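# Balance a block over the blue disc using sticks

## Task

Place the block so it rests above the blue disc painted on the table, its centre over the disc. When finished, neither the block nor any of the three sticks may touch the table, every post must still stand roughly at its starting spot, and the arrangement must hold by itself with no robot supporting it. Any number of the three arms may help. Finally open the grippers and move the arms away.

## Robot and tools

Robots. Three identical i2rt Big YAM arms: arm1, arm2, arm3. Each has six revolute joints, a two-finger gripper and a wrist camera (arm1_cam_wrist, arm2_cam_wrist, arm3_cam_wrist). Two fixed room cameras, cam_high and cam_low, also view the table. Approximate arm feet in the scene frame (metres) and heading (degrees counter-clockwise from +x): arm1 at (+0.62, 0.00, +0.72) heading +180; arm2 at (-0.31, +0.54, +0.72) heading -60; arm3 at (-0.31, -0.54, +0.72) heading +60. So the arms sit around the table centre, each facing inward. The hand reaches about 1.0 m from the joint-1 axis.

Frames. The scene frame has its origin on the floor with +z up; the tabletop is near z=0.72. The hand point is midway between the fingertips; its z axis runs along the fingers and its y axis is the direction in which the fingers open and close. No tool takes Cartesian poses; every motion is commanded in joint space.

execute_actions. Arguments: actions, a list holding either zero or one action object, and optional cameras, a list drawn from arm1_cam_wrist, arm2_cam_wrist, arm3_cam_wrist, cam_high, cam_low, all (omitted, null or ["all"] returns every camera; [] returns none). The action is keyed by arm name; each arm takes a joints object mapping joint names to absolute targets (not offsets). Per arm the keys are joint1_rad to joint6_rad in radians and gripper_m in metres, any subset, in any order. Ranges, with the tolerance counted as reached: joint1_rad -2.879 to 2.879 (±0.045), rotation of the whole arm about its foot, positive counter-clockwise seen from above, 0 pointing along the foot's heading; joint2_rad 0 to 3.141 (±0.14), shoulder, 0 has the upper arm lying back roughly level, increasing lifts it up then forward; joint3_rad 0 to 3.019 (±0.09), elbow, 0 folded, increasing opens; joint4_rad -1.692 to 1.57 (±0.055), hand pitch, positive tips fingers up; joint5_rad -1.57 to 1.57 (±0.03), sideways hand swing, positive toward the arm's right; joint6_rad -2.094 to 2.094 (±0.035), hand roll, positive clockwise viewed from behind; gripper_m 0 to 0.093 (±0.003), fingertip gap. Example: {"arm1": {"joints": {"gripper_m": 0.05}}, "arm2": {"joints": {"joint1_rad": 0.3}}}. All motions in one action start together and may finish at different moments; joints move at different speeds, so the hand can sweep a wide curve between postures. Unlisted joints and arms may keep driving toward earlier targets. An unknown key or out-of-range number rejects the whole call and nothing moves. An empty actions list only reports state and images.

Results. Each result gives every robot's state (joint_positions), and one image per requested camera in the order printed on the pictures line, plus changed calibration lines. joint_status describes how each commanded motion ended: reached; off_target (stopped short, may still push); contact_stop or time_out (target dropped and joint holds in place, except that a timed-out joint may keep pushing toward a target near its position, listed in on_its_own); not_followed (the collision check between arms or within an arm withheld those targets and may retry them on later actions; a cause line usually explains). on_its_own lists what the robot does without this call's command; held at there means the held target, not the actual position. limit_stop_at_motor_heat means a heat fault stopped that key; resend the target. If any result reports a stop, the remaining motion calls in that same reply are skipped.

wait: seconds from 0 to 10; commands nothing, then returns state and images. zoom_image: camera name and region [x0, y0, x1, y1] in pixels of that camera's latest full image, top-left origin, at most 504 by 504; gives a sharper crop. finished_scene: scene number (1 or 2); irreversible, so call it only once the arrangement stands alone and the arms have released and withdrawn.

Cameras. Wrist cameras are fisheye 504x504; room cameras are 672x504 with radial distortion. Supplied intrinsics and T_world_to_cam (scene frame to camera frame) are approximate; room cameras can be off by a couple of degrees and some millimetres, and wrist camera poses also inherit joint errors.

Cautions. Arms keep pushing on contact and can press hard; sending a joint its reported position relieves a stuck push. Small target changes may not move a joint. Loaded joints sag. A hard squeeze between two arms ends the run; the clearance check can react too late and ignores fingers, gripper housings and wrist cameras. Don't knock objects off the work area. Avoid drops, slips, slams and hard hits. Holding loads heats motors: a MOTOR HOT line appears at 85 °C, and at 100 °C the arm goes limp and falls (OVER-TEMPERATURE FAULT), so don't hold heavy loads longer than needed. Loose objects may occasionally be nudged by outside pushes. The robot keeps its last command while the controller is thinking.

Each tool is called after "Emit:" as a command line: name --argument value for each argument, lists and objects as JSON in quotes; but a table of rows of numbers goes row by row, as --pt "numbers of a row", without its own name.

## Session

Emit:
execute_actions --actions '[]'

Scene clock: 0.00 s.
Motor temperatures (°C, as the motors report them): arm1=[18 19 17 19 19 17] | arm2=[21 18 20 18 21 18] | arm3=[17 20 20 18 20 19]
arm1.joint_positions: joint1_rad=-0.166 joint2_rad=+0.443 joint3_rad=+1.390 joint4_rad=-1.159 joint5_rad=+0.219 joint6_rad=-0.229 gripper_m=+0.094
arm1.joint_status: not commanded
arm1.hand: x=+0.4655 y=+0.0598 z=+1.3975 quat_wxyz=(-0.214, +0.771, -0.046, -0.598) (m; scene frame)
arm2.joint_positions: joint1_rad=+0.364 joint2_rad=+0.540 joint3_rad=+1.352 joint4_rad=-1.461 joint5_rad=+0.148 joint6_rad=+0.330 gripper_m=+0.094
arm2.joint_status: not commanded
arm2.hand: x=-0.1762 y=+0.3909 z=+1.2623 quat_wxyz=(-0.417, -0.471, -0.763, +0.148) (m; scene frame)
arm3.joint_positions: joint1_rad=-0.293 joint2_rad=+0.528 joint3_rad=+1.457 joint4_rad=-1.207 joint5_rad=-0.243 joint6_rad=-0.155 gripper_m=+0.094
arm3.joint_status: not commanded
arm3.hand: x=-0.1963 y=-0.3710 z=+1.4038 quat_wxyz=(-0.533, +0.423, -0.678, -0.279) (m; scene frame)
pictures: arm1_cam_wrist, arm2_cam_wrist, arm3_cam_wrist, cam_high, cam_low
camera_calibration (this result's frames):
arm1_cam_wrist: T_world_to_cam=[[0.321676, 0.902712, 0.28572, -0.602598], [0.776339, -0.0787014, -0.625383, 0.520078], [-0.542054, 0.422987, -0.726126, 1.36015], [0, 0, 0, 1]] pos_world=[0.527362, 0.00957581, 1.48507]
arm2_cam_wrist: T_world_to_cam=[[-0.840386, -0.514083, -0.171671, 0.265545], [-0.459114, 0.843561, -0.278602, -0.0520306], [0.28804, -0.155316, -0.944939, 1.43052], [0, 0, 0, 1]] pos_world=[-0.212773, 0.402586, 1.38284]
arm3_cam_wrist: T_world_to_cam=[[0.869146, -0.489073, 0.0734378, -0.11184], [-0.341936, -0.701546, -0.62523, 0.561796], [0.357304, 0.518305, -0.776977, 1.47382], [0, 0, 0, 1]] pos_world=[-0.237298, -0.424461, 1.50459]
Images, in order (width x height): arm1_cam_wrist 504x504, arm2_cam_wrist 504x504, arm3_cam_wrist 504x504, cam_high 672x504, cam_low 672x504.

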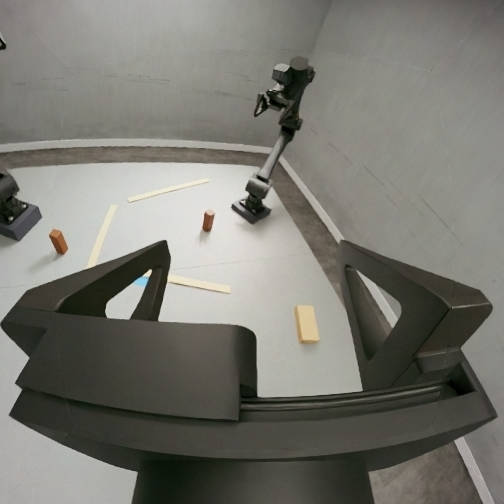

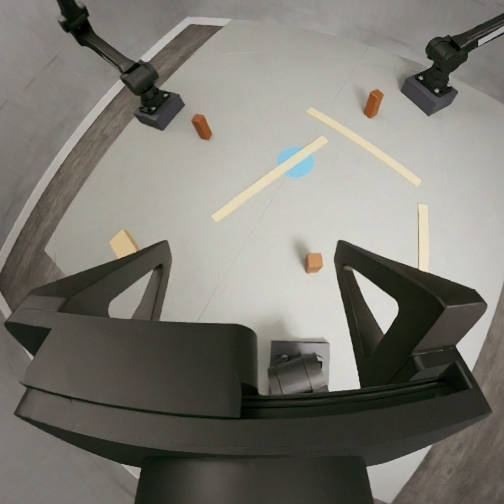

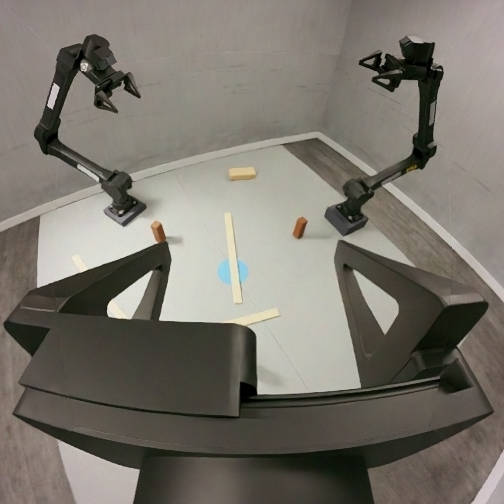

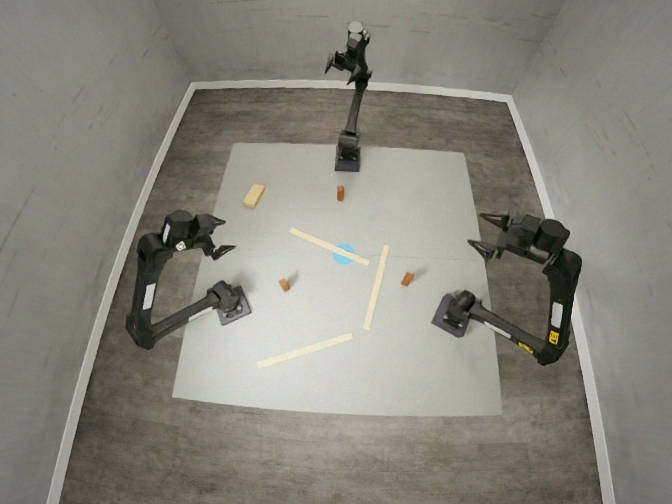

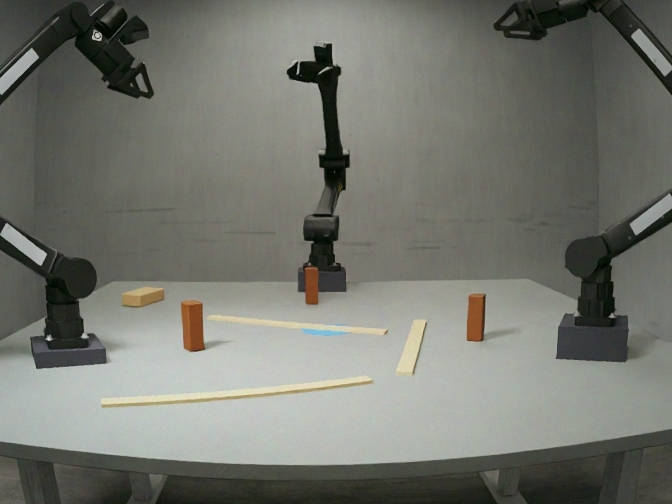

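Emit:
execute_actions --actions '[{"arm1":{"joints":{"joint1_rad":-0.25,"joint2_rad":1.5,"joint3_rad":1.5,"joint4_rad":-0.96,"joint5_rad":0,"joint6_rad":-1.44,"gripper_m":0.08}},"arm2":{"joints":{"joint1_rad":-1.084,"joint2_rad":1.1,"joint3_rad":0.88,"joint4_rad":-0.835,"joint5_rad":0,"joint6_rad":-0.945,"gripper_m":0.08}},"arm3":{"joints":{"joint1_rad":0.27,"joint2_rad":1.1,"joint3_rad":0.90,"joint4_rad":-0.75,"joint5_rad":0,"joint6_rad":1.58,"gripper_m":0.08}}}]' --cameras '[]'

Emit:
execute_actions --actions '[{"arm1":{"joints":{"joint2_rad":2.03}},"arm2":{"joints":{"joint2_rad":1.565}},"arm3":{"joints":{"joint2_rad":1.67}}}]'

Scene clock: 3.30 s.
Motor temperatures (°C, as the motors report them): arm1=[18 19 18 19 19 17] | arm2=[21 18 20 18 21 18] | arm3=[17 21 21 18 20 19]
arm1.joint_positions: joint1_rad=-0.241 joint2_rad=+1.505 joint3_rad=+1.486 joint4_rad=-0.974 joint5_rad=+0.004 joint6_rad=-1.424 gripper_m=+0.080
arm1.joint_status: all done
arm1.hand: x=+0.0600 y=+0.1427 z=+1.0871 quat_wxyz=(-0.220, +0.797, +0.530, -0.188) (m; scene frame)
arm2.joint_positions: joint1_rad=-1.084 joint2_rad=+1.104 joint3_rad=+0.876 joint4_rad=-0.849 joint5_rad=+0.001 joint6_rad=-0.937 gripper_m=+0.080
arm2.joint_status: all done
arm2.hand: x=-0.5283 y=+0.2013 z=+0.9480 quat_wxyz=(+0.001, -0.553, -0.797, +0.244) (m; scene frame)
arm3.joint_positions: joint1_rad=+0.274 joint2_rad=+1.104 joint3_rad=+0.860 joint4_rad=-0.774 joint5_rad=-0.003 joint6_rad=+1.565 gripper_m=+0.080
arm3.joint_status: all done
arm3.hand: x=-0.2180 y=-0.1338 z=+0.9811 quat_wxyz=(-0.023, -0.104, -0.957, -0.269) (m; scene frame)
pictures: none
No camera images: the call's "cameras" was empty. Leave "cameras" out to get every camera's image.

Scene clock: 4.63 s.
Motor temperatures (°C, as the motors report them): arm1=[18 19 18 19 19 17] | arm2=[21 18 21 18 21 18] | arm3=[17 21 22 18 20 19]
arm1.joint_positions: joint1_rad=-0.241 joint2_rad=+2.056 joint3_rad=+1.486 joint4_rad=-0.973 joint5_rad=+0.004 joint6_rad=-1.424 gripper_m=+0.080
arm1.joint_status: all done
arm1.hand: x=+0.0518 y=+0.1480 z=+0.7697 quat_wxyz=(-0.019, +0.833, +0.553, -0.008) (m; scene frame)
arm2.joint_positions: joint1_rad=-1.084 joint2_rad=+1.572 joint3_rad=+0.876 joint4_rad=-0.847 joint5_rad=+0.001 joint6_rad=-0.937 gripper_m=+0.080
arm2.joint_status: all done
arm2.hand: x=-0.5247 y=+0.2114 z=+0.7703 quat_wxyz=(+0.007, -0.571, -0.821, +0.014) (m; scene frame)
arm3.joint_positions: joint1_rad=+0.274 joint2_rad=+1.681 joint3_rad=+0.861 joint4_rad=-0.767 joint5_rad=-0.003 joint6_rad=+1.566 gripper_m=+0.080
arm3.joint_status: all done
arm3.hand: x=-0.2264 y=-0.1587 z=+0.7576 quat_wxyz=(+0.009, -0.106, -0.994, +0.011) (m; scene frame)
pictures: arm1_cam_wrist, arm2_cam_wrist, arm3_cam_wrist, cam_high, cam_low
camera_calibration (this result's frames):
arm1_cam_wrist: T_world_to_cam=[[-0.925727, 0.376364, 0.0371371, -0.0359931], [0.317824, 0.720977, 0.615776, -0.594313], [0.204981, 0.581843, -0.787046, 0.627438], [0, 0, 0, 1]] pos_world=[0.0269542, 0.0769621, 0.861122]
arm2_cam_wrist: T_world_to_cam=[[-0.938256, -0.344873, 0.0271777, -0.444363], [-0.267022, 0.771918, 0.576924, -0.740831], [-0.219945, 0.534046, -0.816345, 0.526797], [0, 0, 0, 1]] pos_world=[-0.498878, 0.137278, 0.869528]
arm3_cam_wrist: T_world_to_cam=[[-0.212051, -0.976873, 0.027439, -0.221725], [-0.787739, 0.187477, 0.586788, -0.581665], [-0.578362, 0.102814, -0.809276, 0.619157], [0, 0, 0, 1]] pos_world=[-0.14712, -0.171207, 0.848467]
Images, in order (width x height): arm1_cam_wrist 504x504, arm2_cam_wrist 504x504, arm3_cam_wrist 504x504, cam_high 672x504, cam_low 672x504.

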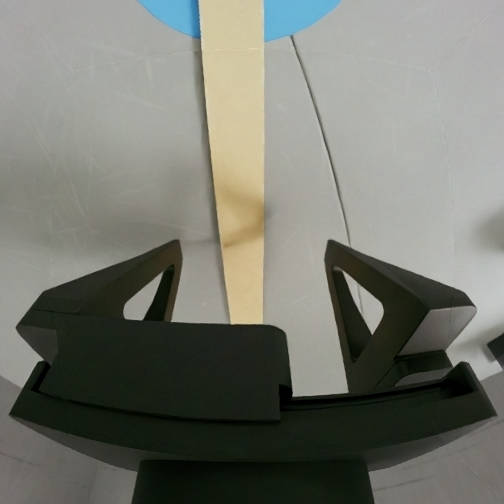

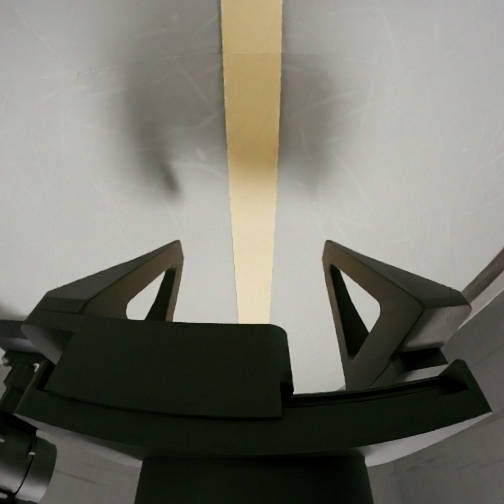

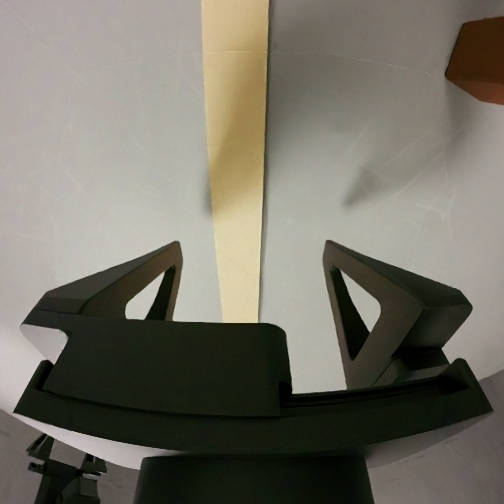

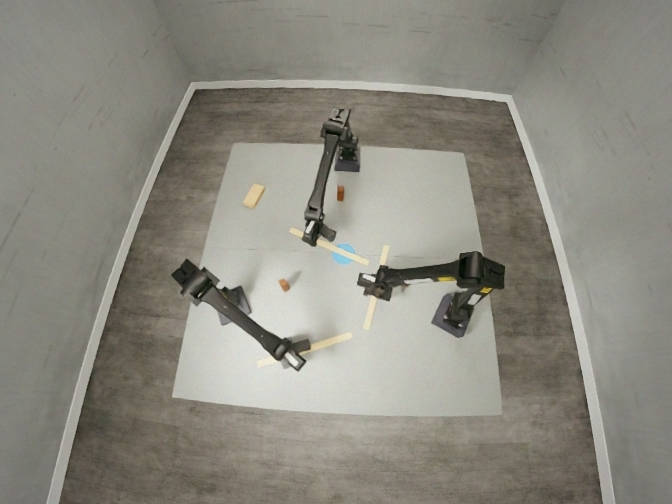

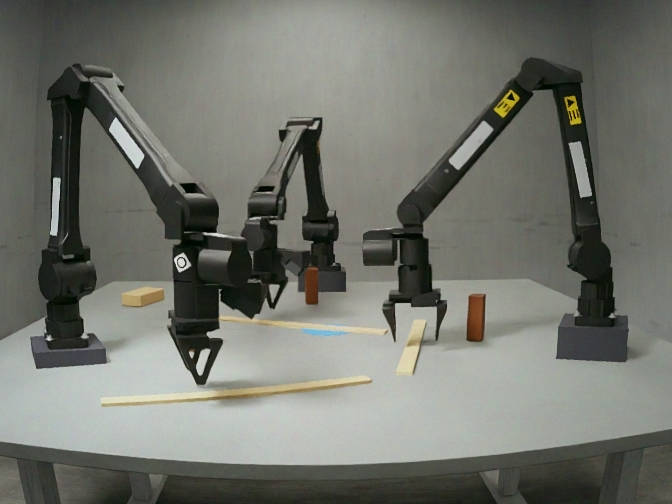

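Emit:
execute_actions --actions '[{"arm1":{"joints":{"joint2_rad":2.115,"joint4_rad":-0.93}},"arm2":{"joints":{"joint2_rad":1.67,"joint4_rad":-0.715}},"arm3":{"joints":{"joint2_rad":1.745,"joint4_rad":-0.665}}}]' --cameras '["cam_low"]'

Scene clock: 5.70 s.
Motor temperatures (°C, as the motors report them): arm1=[18 19 19 19 19 17] | arm2=[21 18 21 18 21 18] | arm3=[17 21 22 18 20 19]
arm1.joint_positions: joint1_rad=-0.241 joint2_rad=+2.107 joint3_rad=+1.486 joint4_rad=-0.946 joint5_rad=+0.004 joint6_rad=-1.424 gripper_m=+0.080
arm1.joint_status: all done
arm1.hand: x=+0.0533 y=+0.1479 z=+0.7409 quat_wxyz=(-0.010, +0.833, +0.553, +0.001) (m; scene frame)
arm2.joint_positions: joint1_rad=-1.084 joint2_rad=+1.671 joint3_rad=+0.876 joint4_rad=-0.729 joint5_rad=+0.000 joint6_rad=-0.938 gripper_m=+0.080
arm2.joint_status: all done
arm2.hand: x=-0.5340 y=+0.1983 z=+0.7341 quat_wxyz=(+0.007, -0.571, -0.821, +0.024) (m; scene frame)
arm3.joint_positions: joint1_rad=+0.274 joint2_rad=+1.744 joint3_rad=+0.867 joint4_rad=-0.681 joint5_rad=-0.003 joint6_rad=+1.566 gripper_m=+0.080
arm3.joint_status: all done
arm3.hand: x=-0.2237 y=-0.1456 z=+0.7356 quat_wxyz=(+0.007, -0.107, -0.994, -0.003) (m; scene frame)
pictures: cam_low
Images, in order (width x height): cam_low 672x504.

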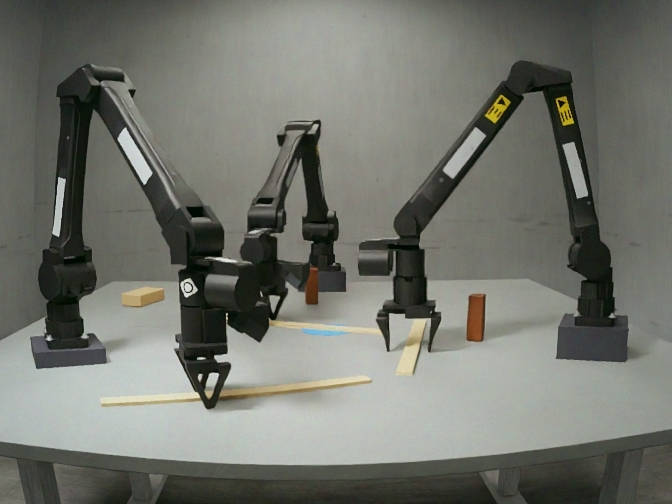

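Emit:
execute_actions --actions '[{"arm1":{"joints":{"joint2_rad":2.14}},"arm2":{"joints":{"joint4_rad":-0.775}}}]' --cameras '[]'

Emit:
execute_actions --actions '[{"arm1":{"joints":{"gripper_m":0.01}},"arm2":{"joints":{"gripper_m":0.01}},"arm3":{"joints":{"gripper_m":0.01}}}]'

Scene clock: 6.63 s.
Motor temperatures (°C, as the motors report them): arm1=[18 20 19 19 19 17] | arm2=[21 18 21 18 21 18] | arm3=[17 21 22 18 20 19]
arm1.joint_positions: joint1_rad=-0.241 joint2_rad=+2.114 joint3_rad=+1.486 joint4_rad=-0.944 joint5_rad=+0.004 joint6_rad=-1.424 gripper_m=+0.080
arm1.joint_status: all done
arm1.hand: x=+0.0537 y=+0.1477 z=+0.7375 quat_wxyz=(-0.008, +0.833, +0.553, +0.002) (m; scene frame)
arm2.joint_positions: joint1_rad=-1.084 joint2_rad=+1.671 joint3_rad=+0.876 joint4_rad=-0.761 joint5_rad=+0.000 joint6_rad=-0.938 gripper_m=+0.080
arm2.joint_status: all done
arm2.hand: x=-0.5296 y=+0.2049 z=+0.7338 quat_wxyz=(+0.007, -0.571, -0.821, +0.007) (m; scene frame)
arm3.joint_positions: joint1_rad=+0.274 joint2_rad=+1.744 joint3_rad=+0.867 joint4_rad=-0.681 joint5_rad=-0.003 joint6_rad=+1.566 gripper_m=+0.080
arm3.joint_status: not commanded
arm3.hand: x=-0.2237 y=-0.1456 z=+0.7356 quat_wxyz=(+0.007, -0.107, -0.994, -0.003) (m; scene frame)
pictures: none
No camera images: the call's "cameras" was empty. Leave "cameras" out to get every camera's image.

Scene clock: 7.37 s.
Motor temperatures (°C, as the motors report them): arm1=[18 20 19 19 19 17] | arm2=[21 18 21 18 21 18] | arm3=[17 21 22 18 20 19]
arm1.joint_positions: joint1_rad=-0.241 joint2_rad=+2.114 joint3_rad=+1.486 joint4_rad=-0.942 joint5_rad=+0.004 joint6_rad=-1.426 gripper_m=+0.027
arm1.joint_status: gripper_m off_target (ended at +0.027, target +0.010)
arm1.hand: x=+0.0535 y=+0.1478 z=+0.7373 quat_wxyz=(-0.008, +0.833, +0.554, +0.001) (m; scene frame)
arm2.joint_positions: joint1_rad=-1.084 joint2_rad=+1.671 joint3_rad=+0.876 joint4_rad=-0.763 joint5_rad=+0.000 joint6_rad=-0.938 gripper_m=+0.027
arm2.joint_status: gripper_m off_target (ended at +0.027, target +0.010)
arm2.hand: x=-0.5294 y=+0.2052 z=+0.7338 quat_wxyz=(+0.007, -0.571, -0.821, +0.007) (m; scene frame)
arm3.joint_positions: joint1_rad=+0.274 joint2_rad=+1.744 joint3_rad=+0.867 joint4_rad=-0.681 joint5_rad=-0.003 joint6_rad=+1.567 gripper_m=+0.027
arm3.joint_status: gripper_m off_target (ended at +0.027, target +0.010)
arm3.hand: x=-0.2237 y=-0.1455 z=+0.7356 quat_wxyz=(+0.007, -0.107, -0.994, -0.003) (m; scene frame)
pictures: arm1_cam_wrist, arm2_cam_wrist, arm3_cam_wrist, cam_high, cam_low
camera_calibration (this result's frames):
arm1_cam_wrist: T_world_to_cam=[[-0.926971, 0.375005, 0.00985219, -0.0126831], [0.30025, 0.725929, 0.61877, -0.576767], [0.22489, 0.57654, -0.78551, 0.600261], [0, 0, 0, 1]] pos_world=[0.0264251, 0.0773739, 0.828522]
arm2_cam_wrist: T_world_to_cam=[[-0.937985, -0.346365, 0.0146745, -0.440234], [-0.273077, 0.764267, 0.58423, -0.723221], [-0.213572, 0.543992, -0.811455, 0.497016], [0, 0, 0, 1]] pos_world=[-0.504279, 0.129879, 0.832294]
arm3_cam_wrist: T_world_to_cam=[[-0.213984, -0.976835, -0.00190373, -0.186497], [-0.79136, 0.172211, 0.586595, -0.571987], [-0.572679, 0.127028, -0.809878, 0.606817], [0, 0, 0, 1]] pos_world=[-0.145044, -0.160757, 0.826617]
Images, in order (width x height): arm1_cam_wrist 504x504, arm2_cam_wrist 504x504, arm3_cam_wrist 504x504, cam_high 672x504, cam_low 672x504.

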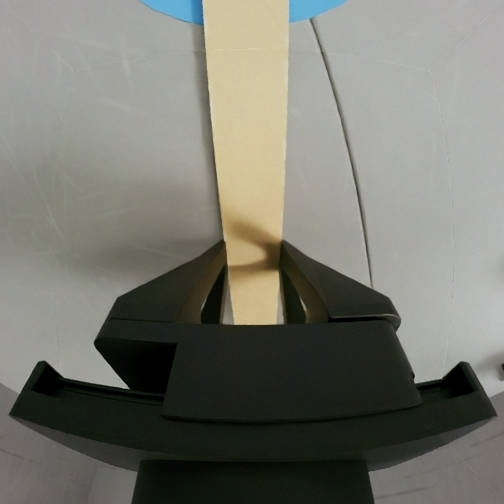

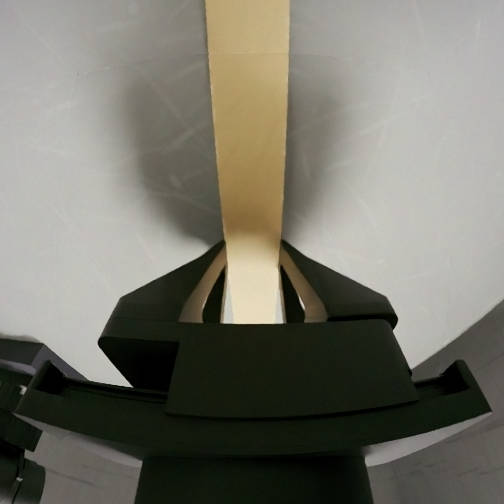

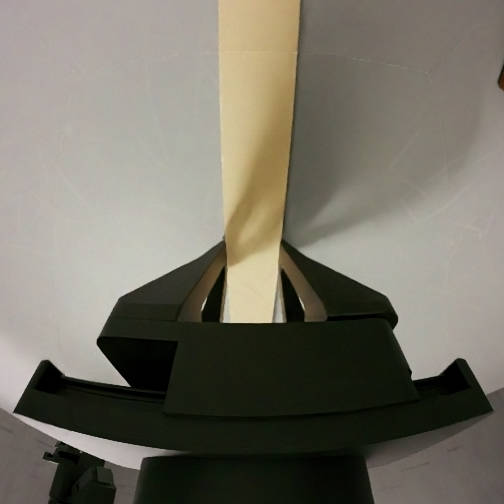

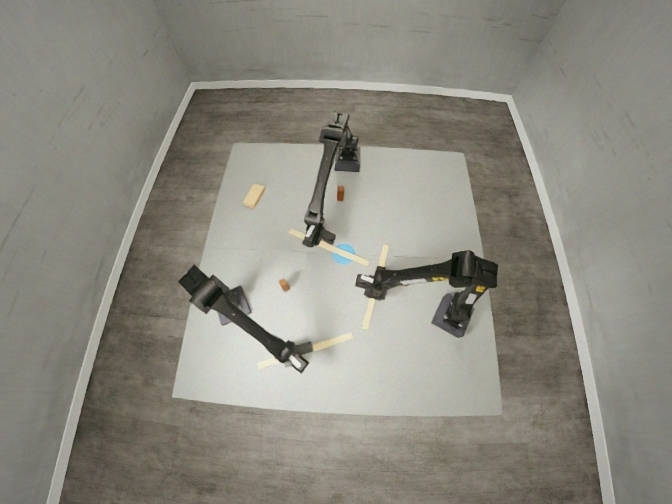

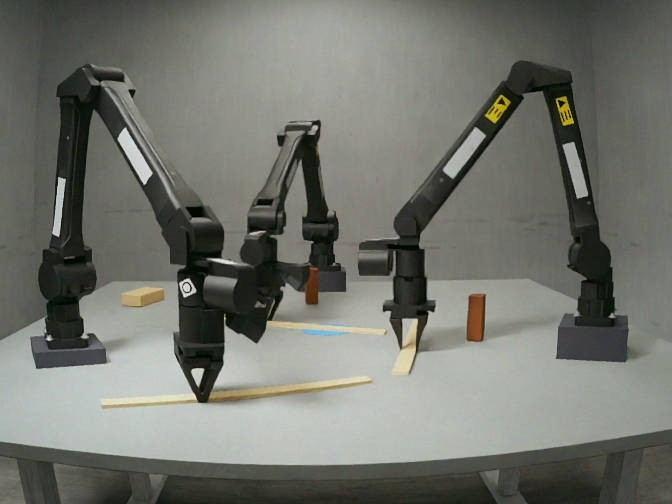

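Emit:
execute_actions --actions '[{"arm1":{"joints":{"joint2_rad":1.7}},"arm2":{"joints":{"joint2_rad":1.15}}}]' --cameras '[]'

Emit:
execute_actions --actions '[{"arm1":{"joints":{"joint1_rad":-0.06,"joint2_rad":1.18,"joint3_rad":0.80,"joint4_rad":-0.97,"joint6_rad":-0.06}},"arm3":{"joints":{"joint2_rad":1.245}}}]' --cameras '["cam_high","cam_low"]'

Emit:
execute_actions --actions '[{"arm3":{"joints":{"joint1_rad":-0.088,"joint3_rad":0.86,"joint4_rad":-0.98,"joint6_rad":-0.05}}}]' --cameras '["cam_high","cam_low"]'

Emit:
execute_actions --actions '[{"arm2":{"joints":{"joint1_rad":-0.05,"joint4_rad":-1.09,"joint6_rad":-0.115}}}]' --cameras '["cam_high","cam_low"]'

Scene clock: 9.60 s.
Motor temperatures (°C, as the motors report them): arm1=[18 20 19 19 19 17] | arm2=[21 18 21 18 21 18] | arm3=[17 21 22 18 20 19]
arm1.joint_positions: joint1_rad=-0.241 joint2_rad=+1.696 joint3_rad=+1.486 joint4_rad=-0.942 joint5_rad=+0.004 joint6_rad=-1.426 gripper_m=+0.027
arm1.joint_status: all done
arm1.hand: x=+0.0310 y=+0.1511 z=+0.9817 quat_wxyz=(-0.163, +0.813, +0.542, -0.137) (m; scene frame)
arm2.joint_positions: joint1_rad=-1.084 joint2_rad=+1.143 joint3_rad=+0.876 joint4_rad=-0.766 joint5_rad=+0.000 joint6_rad=-0.938 gripper_m=+0.027
arm2.joint_status: all done
arm2.hand: x=-0.5395 y=+0.1843 z=+0.9430 quat_wxyz=(+0.001, -0.549, -0.793, +0.266) (m; scene frame)
arm3.joint_positions: joint1_rad=+0.274 joint2_rad=+1.744 joint3_rad=+0.867 joint4_rad=-0.681 joint5_rad=-0.003 joint6_rad=+1.567 gripper_m=+0.027
arm3.joint_status: not commanded
arm3.hand: x=-0.2237 y=-0.1455 z=+0.7356 quat_wxyz=(+0.007, -0.107, -0.994, -0.003) (m; scene frame)
pictures: none
No camera images: the call's "cameras" was empty. Leave "cameras" out to get every camera's image.

Scene clock: 11.67 s.
Motor temperatures (°C, as the motors report them): arm1=[18 20 19 19 19 17] | arm2=[21 18 22 18 21 18] | arm3=[17 21 23 18 20 19]
arm1.joint_positions: joint1_rad=-0.049 joint2_rad=+1.179 joint3_rad=+0.792 joint4_rad=-0.962 joint5_rad=-0.001 joint6_rad=-0.076 gripper_m=+0.027
arm1.joint_status: all done
arm1.hand: x=+0.2737 y=+0.0198 z=+0.9072 quat_wxyz=(-0.013, +0.993, +0.008, -0.114) (m; scene frame)
arm2.joint_positions: joint1_rad=-1.084 joint2_rad=+1.143 joint3_rad=+0.876 joint4_rad=-0.766 joint5_rad=+0.000 joint6_rad=-0.938 gripper_m=+0.027
arm2.joint_status: not commanded
arm2.hand: x=-0.5395 y=+0.1843 z=+0.9430 quat_wxyz=(+0.001, -0.549, -0.793, +0.266) (m; scene frame)
arm3.joint_positions: joint1_rad=+0.274 joint2_rad=+1.241 joint3_rad=+0.867 joint4_rad=-0.681 joint5_rad=-0.003 joint6_rad=+1.567 gripper_m=+0.027
arm3.joint_status: all done
arm3.hand: x=-0.2124 y=-0.1065 z=+0.9401 quat_wxyz=(-0.021, -0.105, -0.962, -0.250) (m; scene frame)
pictures: cam_high, cam_low
Images, in order (width x height): cam_high 672x504, cam_low 672x504.

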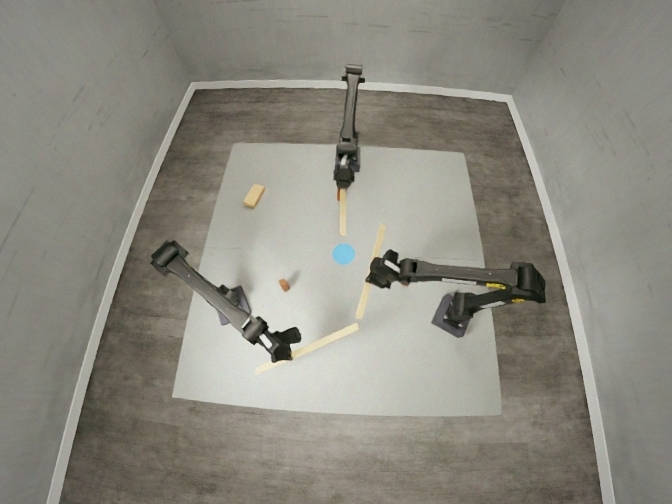

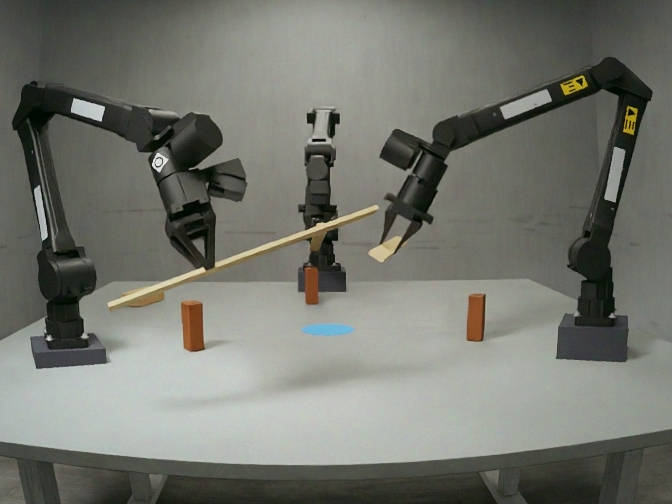

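Scene clock: 15.17 s.
Motor temperatures (°C, as the motors report them): arm1=[18 20 20 19 19 17] | arm2=[21 18 22 18 21 18] | arm3=[17 21 23 18 20 19]
arm1.joint_positions: joint1_rad=-0.051 joint2_rad=+1.179 joint3_rad=+0.792 joint4_rad=-0.962 joint5_rad=+0.000 joint6_rad=-0.056 gripper_m=+0.027
arm1.joint_status: not commanded
arm1.hand: x=+0.2738 y=+0.0208 z=+0.9073 quat_wxyz=(-0.012, +0.993, -0.003, -0.114) (m; scene frame)
arm2.joint_positions: joint1_rad=-1.084 joint2_rad=+1.143 joint3_rad=+0.876 joint4_rad=-0.766 joint5_rad=+0.000 joint6_rad=-0.938 gripper_m=+0.027
arm2.joint_status: not commanded
arm2.hand: x=-0.5395 y=+0.1843 z=+0.9430 quat_wxyz=(+0.001, -0.549, -0.793, +0.266) (m; scene frame)
arm3.joint_positions: joint1_rad=-0.093 joint2_rad=+1.241 joint3_rad=+0.851 joint4_rad=-0.968 joint5_rad=-0.001 joint6_rad=-0.014 gripper_m=+0.027
arm3.joint_status: joint6_rad time_out (moved -1.582 of -1.617); the others done
arm3.on_its_own: joint6_rad reads -0.014 and still pushes toward -0.050 since a time_out
arm3.hand: x=-0.1043 y=-0.2293 z=+0.9073 quat_wxyz=(-0.086, +0.477, -0.873, -0.051) (m; scene frame)
pictures: cam_high, cam_low
Images, in order (width x height): cam_high 672x504, cam_low 672x504.

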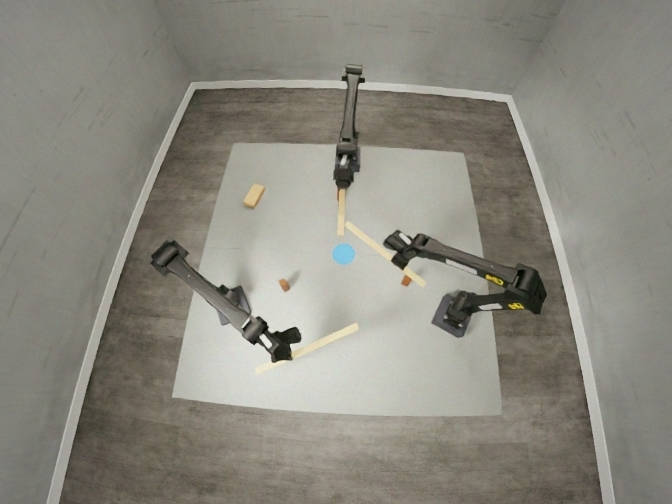

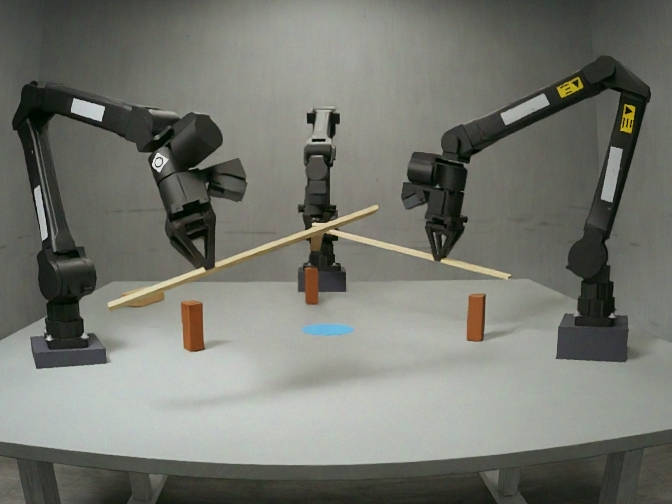

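not run: a stop came earlier in this reply.

Emit:
execute_actions --actions '[{"arm1":{"joints":{"joint1_rad":-0.07,"joint4_rad":-1.04}},"arm2":{"joints":{"joint1_rad":-0.05,"joint4_rad":-1.09,"joint6_rad":-0.115}},"arm3":{"joints":{"joint6_rad":-0.03}}}]'

Emit:
zoom_image --camera "cam_low" --region '[120, 180, 540, 360]'

Scene clock: 17.10 s.
Motor temperatures (°C, as the motors report them): arm1=[18 20 20 19 19 17] | arm2=[21 18 22 18 21 18] | arm3=[17 21 24 18 20 19]
arm1.joint_positions: joint1_rad=-0.058 joint2_rad=+1.179 joint3_rad=+0.792 joint4_rad=-1.031 joint5_rad=+0.000 joint6_rad=-0.056 gripper_m=+0.027
arm1.joint_status: all done
arm1.hand: x=+0.2904 y=+0.0221 z=+0.9040 quat_wxyz=(-0.011, +0.997, -0.007, -0.080) (m; scene frame)
arm2.joint_positions: joint1_rad=-0.058 joint2_rad=+1.145 joint3_rad=+0.876 joint4_rad=-1.080 joint5_rad=+0.001 joint6_rad=-0.121 gripper_m=+0.027
arm2.joint_status: all done
arm2.hand: x=-0.1587 y=+0.2198 z=+0.9094 quat_wxyz=(-0.082, -0.480, -0.871, +0.065) (m; scene frame)
arm3.joint_positions: joint1_rad=-0.093 joint2_rad=+1.241 joint3_rad=+0.851 joint4_rad=-0.968 joint5_rad=-0.001 joint6_rad=-0.016 gripper_m=+0.027
arm3.joint_status: all done
arm3.hand: x=-0.1043 y=-0.2293 z=+0.9073 quat_wxyz=(-0.086, +0.477, -0.873, -0.051) (m; scene frame)
pictures: arm1_cam_wrist, arm2_cam_wrist, arm3_cam_wrist, cam_high, cam_low
camera_calibration (this result's frames):
arm1_cam_wrist: T_world_to_cam=[[0.00206577, 0.999805, 0.0196562, -0.0400907], [0.879734, -0.0111628, 0.475336, -0.682167], [0.475462, 0.0163103, -0.879585, 0.775119], [0, 0, 0, 1]] pos_world=[0.231668, 0.0198255, 1.00683]
arm2_cam_wrist: T_world_to_cam=[[-0.847182, -0.530524, 0.0287578, -0.0480087], [-0.47634, 0.782404, 0.40118, -0.605445], [-0.235336, 0.326174, -0.915548, 0.849776], [0, 0, 0, 1]] pos_world=[-0.129087, 0.171058, 1.02228]
arm3_cam_wrist: T_world_to_cam=[[0.841102, -0.540865, -0.00348165, -0.0310587], [-0.49466, -0.77182, 0.399507, -0.579526], [-0.218767, -0.334304, -0.916724, 0.852974], [0, 0, 0, 1]] pos_world=[-0.0739427, -0.178936, 1.01336]
Images, in order (width x height): arm1_cam_wrist 504x504, arm2_cam_wrist 504x504, arm3_cam_wrist 504x504, cam_high 672x504, cam_low 672x504.

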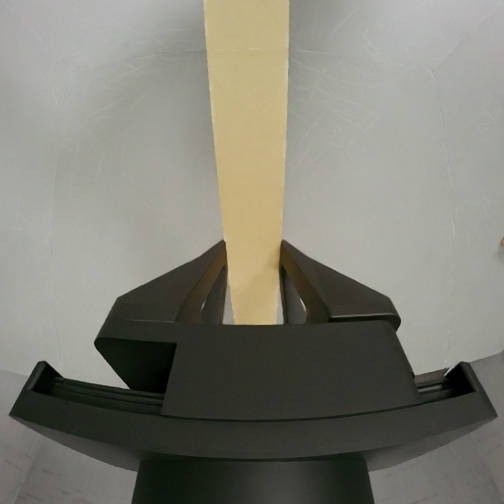

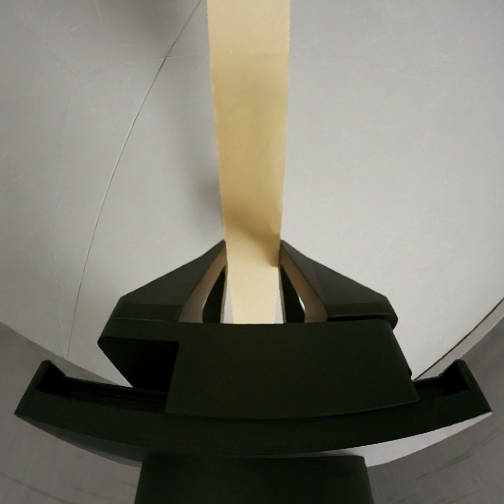

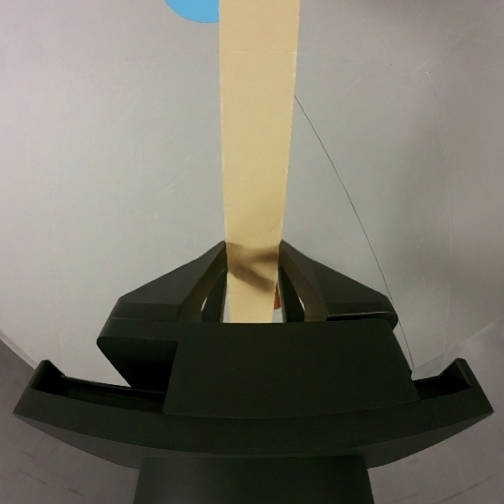

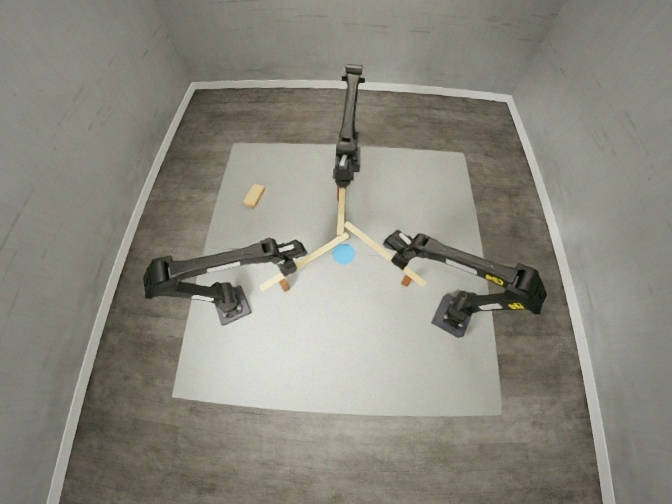

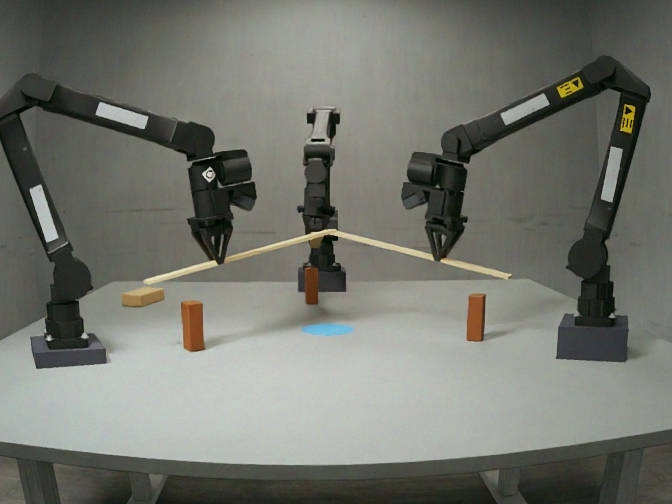

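Region (120, 180, 540, 360) of cam_low's 672x504 image, scaled by 1.200, with more detail than that image has; it fills the top 216 rows of this view, and the rest is white.

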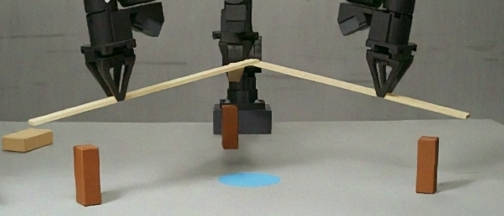

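Emit:
zoom_image --camera "cam_high" --region '[300, 190, 390, 270]'

Emit:
zoom_image --camera "cam_low" --region '[280, 200, 380, 270]'

Region (300, 190, 390, 270) of cam_high's 672x504 image, scaled by 5.600, with more detail than that image has.

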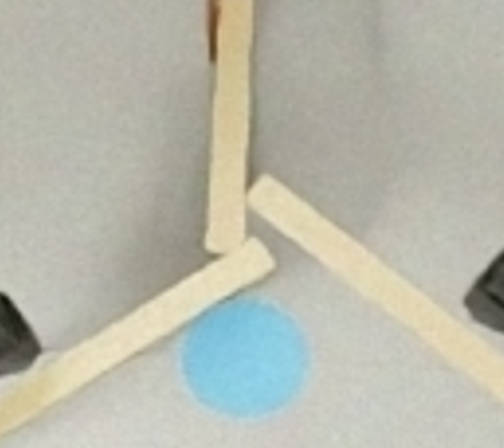

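Region (280, 200, 380, 270) of cam_low's 672x504 image, scaled by 5.040, with more detail than that image has; it fills the top 353 rows of this view, and the rest is white.

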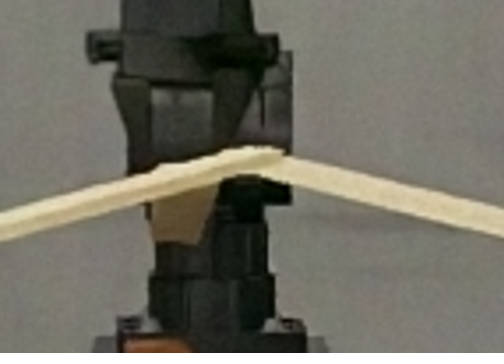

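Emit:
execute_actions --actions '[{"arm1":{"joints":{"joint6_rad":0.08,"joint4_rad":-0.975}},"arm2":{"joints":{"joint6_rad":0.04}},"arm3":{"joints":{"joint6_rad":0.11}}}]' --cameras '[]'

Emit:
execute_actions --actions '[{"arm1":{"joints":{"joint2_rad":1.39,"joint3_rad":1.04}},"arm2":{"joints":{"joint2_rad":1.37,"joint3_rad":1.14}},"arm3":{"joints":{"joint2_rad":1.43,"joint3_rad":1.08}}}]' --cameras '["cam_high","cam_low"]'

Emit:
zoom_image --camera "cam_high" --region '[260, 170, 430, 310]'

Scene clock: 19.20 s.
Motor temperatures (°C, as the motors report them): arm1=[18 20 20 19 19 17] | arm2=[21 18 23 18 21 18] | arm3=[17 21 24 18 20 19]
arm1.joint_positions: joint1_rad=-0.058 joint2_rad=+1.179 joint3_rad=+0.792 joint4_rad=-0.995 joint5_rad=+0.000 joint6_rad=+0.064 gripper_m=+0.027
arm1.joint_status: all done
arm1.hand: x=+0.2819 y=+0.0227 z=+0.9056 quat_wxyz=(-0.006, +0.993, -0.066, -0.098) (m; scene frame)
arm2.joint_positions: joint1_rad=-0.058 joint2_rad=+1.145 joint3_rad=+0.876 joint4_rad=-1.080 joint5_rad=+0.001 joint6_rad=+0.031 gripper_m=+0.027
arm2.joint_status: all done
arm2.hand: x=-0.1587 y=+0.2198 z=+0.9094 quat_wxyz=(-0.087, -0.544, -0.832, +0.058) (m; scene frame)
arm3.joint_positions: joint1_rad=-0.093 joint2_rad=+1.241 joint3_rad=+0.851 joint4_rad=-0.968 joint5_rad=-0.001 joint6_rad=+0.095 gripper_m=+0.027
arm3.joint_status: all done
arm3.hand: x=-0.1043 y=-0.2293 z=+0.9073 quat_wxyz=(-0.083, +0.428, -0.898, -0.056) (m; scene frame)
pictures: none
No camera images: the call's "cameras" was empty. Leave "cameras" out to get every camera's image.

Scene clock: 20.20 s.
Motor temperatures (°C, as the motors report them): arm1=[18 20 21 19 19 17] | arm2=[21 18 23 18 21 18] | arm3=[17 21 24 18 20 19]
arm1.joint_positions: joint1_rad=-0.058 joint2_rad=+1.392 joint3_rad=+0.985 joint4_rad=-0.988 joint5_rad=+0.000 joint6_rad=+0.064 gripper_m=+0.027
arm1.joint_status: all done
arm1.hand: x=+0.2068 y=+0.0279 z=+0.9074 quat_wxyz=(-0.006, +0.994, -0.066, -0.092) (m; scene frame)
arm2.joint_positions: joint1_rad=-0.058 joint2_rad=+1.377 joint3_rad=+1.089 joint4_rad=-1.088 joint5_rad=+0.001 joint6_rad=+0.032 gripper_m=+0.027
arm2.joint_status: all done
arm2.hand: x=-0.1244 y=+0.1475 z=+0.9121 quat_wxyz=(-0.076, -0.545, -0.833, +0.051) (m; scene frame)
arm3.joint_positions: joint1_rad=-0.093 joint2_rad=+1.445 joint3_rad=+1.029 joint4_rad=-0.972 joint5_rad=-0.001 joint6_rad=+0.096 gripper_m=+0.027
arm3.joint_status: all done
arm3.hand: x=-0.0674 y=-0.1735 z=+0.8996 quat_wxyz=(-0.070, +0.428, -0.900, -0.048) (m; scene frame)
pictures: cam_high, cam_low
Images, in order (width x height): cam_high 672x504, cam_low 672x504.

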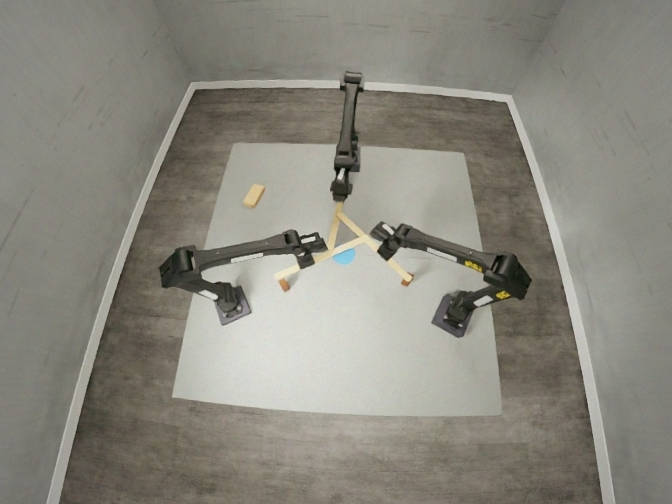

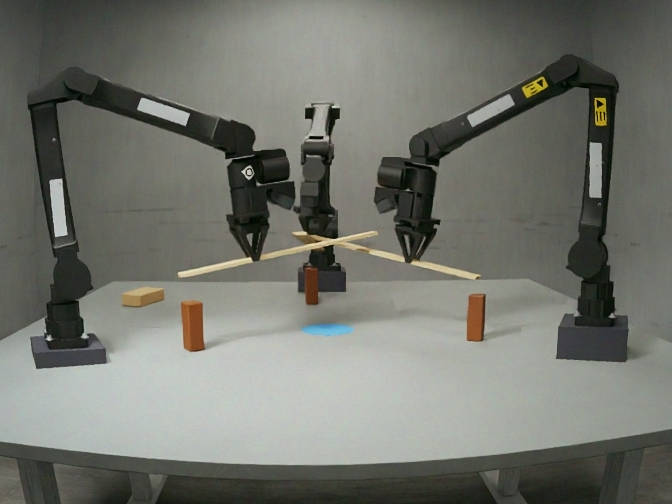

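Region (260, 170, 430, 310) of cam_high's 672x504 image, scaled by 2.965, with more detail than that image has; it fills the top 415 rows of this view, and the rest is white.

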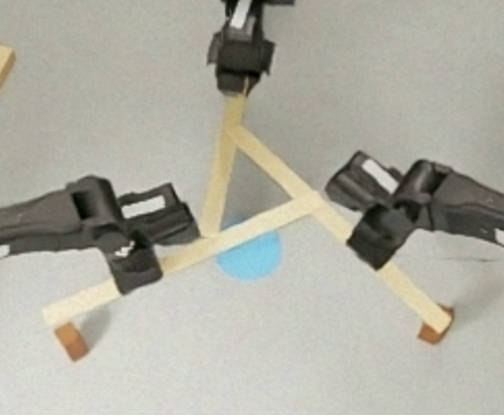

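Emit:
execute_actions --actions '[{"arm1":{"joints":{"joint6_rad":-0.06}},"arm2":{"joints":{"joint6_rad":-0.115}},"arm3":{"joints":{"joint6_rad":-0.045}}}]' --cameras '[]'

Emit:
execute_actions --actions '[{"arm1":{"joints":{"joint2_rad":1.47,"joint3_rad":0.96,"joint4_rad":-0.90}},"arm2":{"joints":{"joint2_rad":1.465,"joint3_rad":1.07,"joint4_rad":-0.98}},"arm3":{"joints":{"joint2_rad":1.505,"joint3_rad":1.015,"joint4_rad":-0.905}}}]' --cameras '["cam_high","cam_low"]'

Emit:
zoom_image --camera "cam_high" --region '[260, 170, 430, 310]'

Emit:
zoom_image --camera "cam_low" --region '[160, 230, 510, 360]'

Scene clock: 21.77 s.
Motor temperatures (°C, as the motors report them): arm1=[18 20 21 19 19 17] | arm2=[21 18 24 18 21 18] | arm3=[17 21 25 18 20 19]
arm1.joint_positions: joint1_rad=-0.058 joint2_rad=+1.392 joint3_rad=+0.985 joint4_rad=-0.988 joint5_rad=+0.000 joint6_rad=-0.039 gripper_m=+0.027
arm1.joint_status: all done
arm1.hand: x=+0.2068 y=+0.0279 z=+0.9074 quat_wxyz=(-0.010, +0.996, -0.015, -0.091) (m; scene frame)
arm2.joint_positions: joint1_rad=-0.058 joint2_rad=+1.377 joint3_rad=+1.089 joint4_rad=-1.088 joint5_rad=+0.001 joint6_rad=-0.106 gripper_m=+0.027
arm2.joint_status: all done
arm2.hand: x=-0.1244 y=+0.1475 z=+0.9121 quat_wxyz=(-0.072, -0.487, -0.869, +0.057) (m; scene frame)
arm3.joint_positions: joint1_rad=-0.093 joint2_rad=+1.445 joint3_rad=+1.029 joint4_rad=-0.972 joint5_rad=-0.001 joint6_rad=-0.022 gripper_m=+0.027
arm3.joint_status: all done
arm3.hand: x=-0.0674 y=-0.1735 z=+0.8996 quat_wxyz=(-0.073, +0.480, -0.873, -0.044) (m; scene frame)
pictures: none
No camera images: the call's "cameras" was empty. Leave "cameras" out to get every camera's image.

Scene clock: 22.67 s.
Motor temperatures (°C, as the motors report them): arm1=[18 20 21 19 19 17] | arm2=[21 18 24 18 21 18] | arm3=[17 21 25 18 20 19]
arm1.joint_positions: joint1_rad=-0.059 joint2_rad=+1.472 joint3_rad=+0.956 joint4_rad=-0.921 joint5_rad=+0.000 joint6_rad=-0.043 gripper_m=+0.027
arm1.joint_status: all done
arm1.hand: x=+0.2044 y=+0.0287 z=+0.8675 quat_wxyz=(-0.010, +0.997, -0.013, -0.071) (m; scene frame)
arm2.joint_positions: joint1_rad=-0.058 joint2_rad=+1.474 joint3_rad=+1.072 joint4_rad=-0.996 joint5_rad=+0.001 joint6_rad=-0.107 gripper_m=+0.027
arm2.joint_status: all done
arm2.hand: x=-0.1177 y=+0.1325 z=+0.8685 quat_wxyz=(-0.063, -0.487, -0.870, +0.050) (m; scene frame)
arm3.joint_positions: joint1_rad=-0.093 joint2_rad=+1.511 joint3_rad=+1.004 joint4_rad=-0.923 joint5_rad=-0.001 joint6_rad=-0.029 gripper_m=+0.027
arm3.joint_status: all done
arm3.hand: x=-0.0680 y=-0.1738 z=+0.8649 quat_wxyz=(-0.055, +0.484, -0.873, -0.034) (m; scene frame)
pictures: cam_high, cam_low
Images, in order (width x height): cam_high 672x504, cam_low 672x504.

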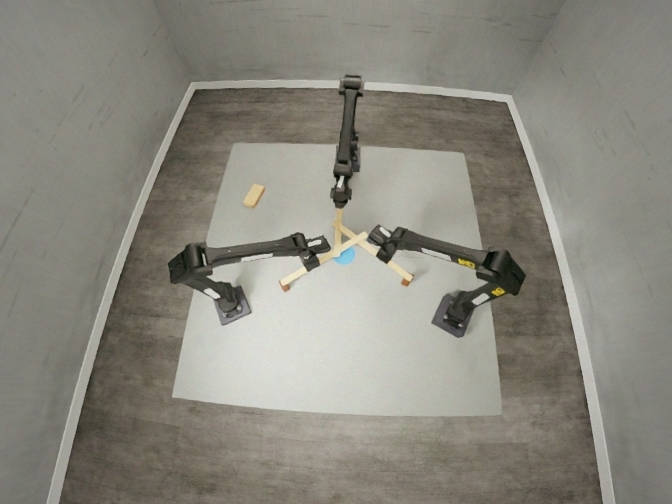

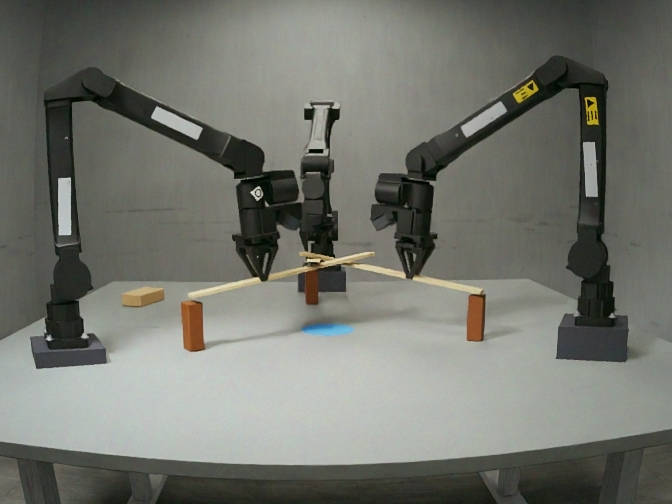

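Region (260, 170, 430, 310) of cam_high's 672x504 image, scaled by 2.965, with more detail than that image has; it fills the top 415 rows of this view, and the rest is white.

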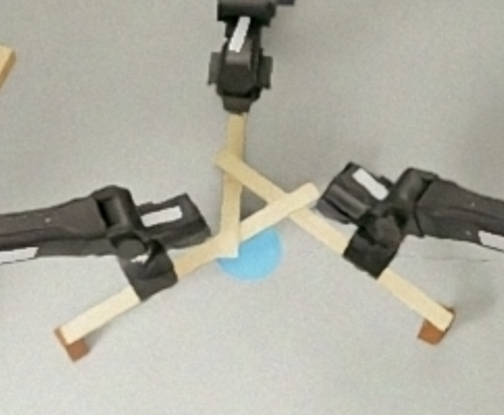

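Region (160, 230, 510, 360) of cam_low's 672x504 image, scaled by 1.440, with more detail than that image has; it fills the top 187 rows of this view, and the rest is white.

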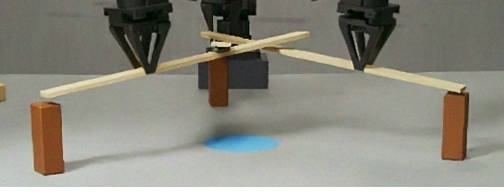

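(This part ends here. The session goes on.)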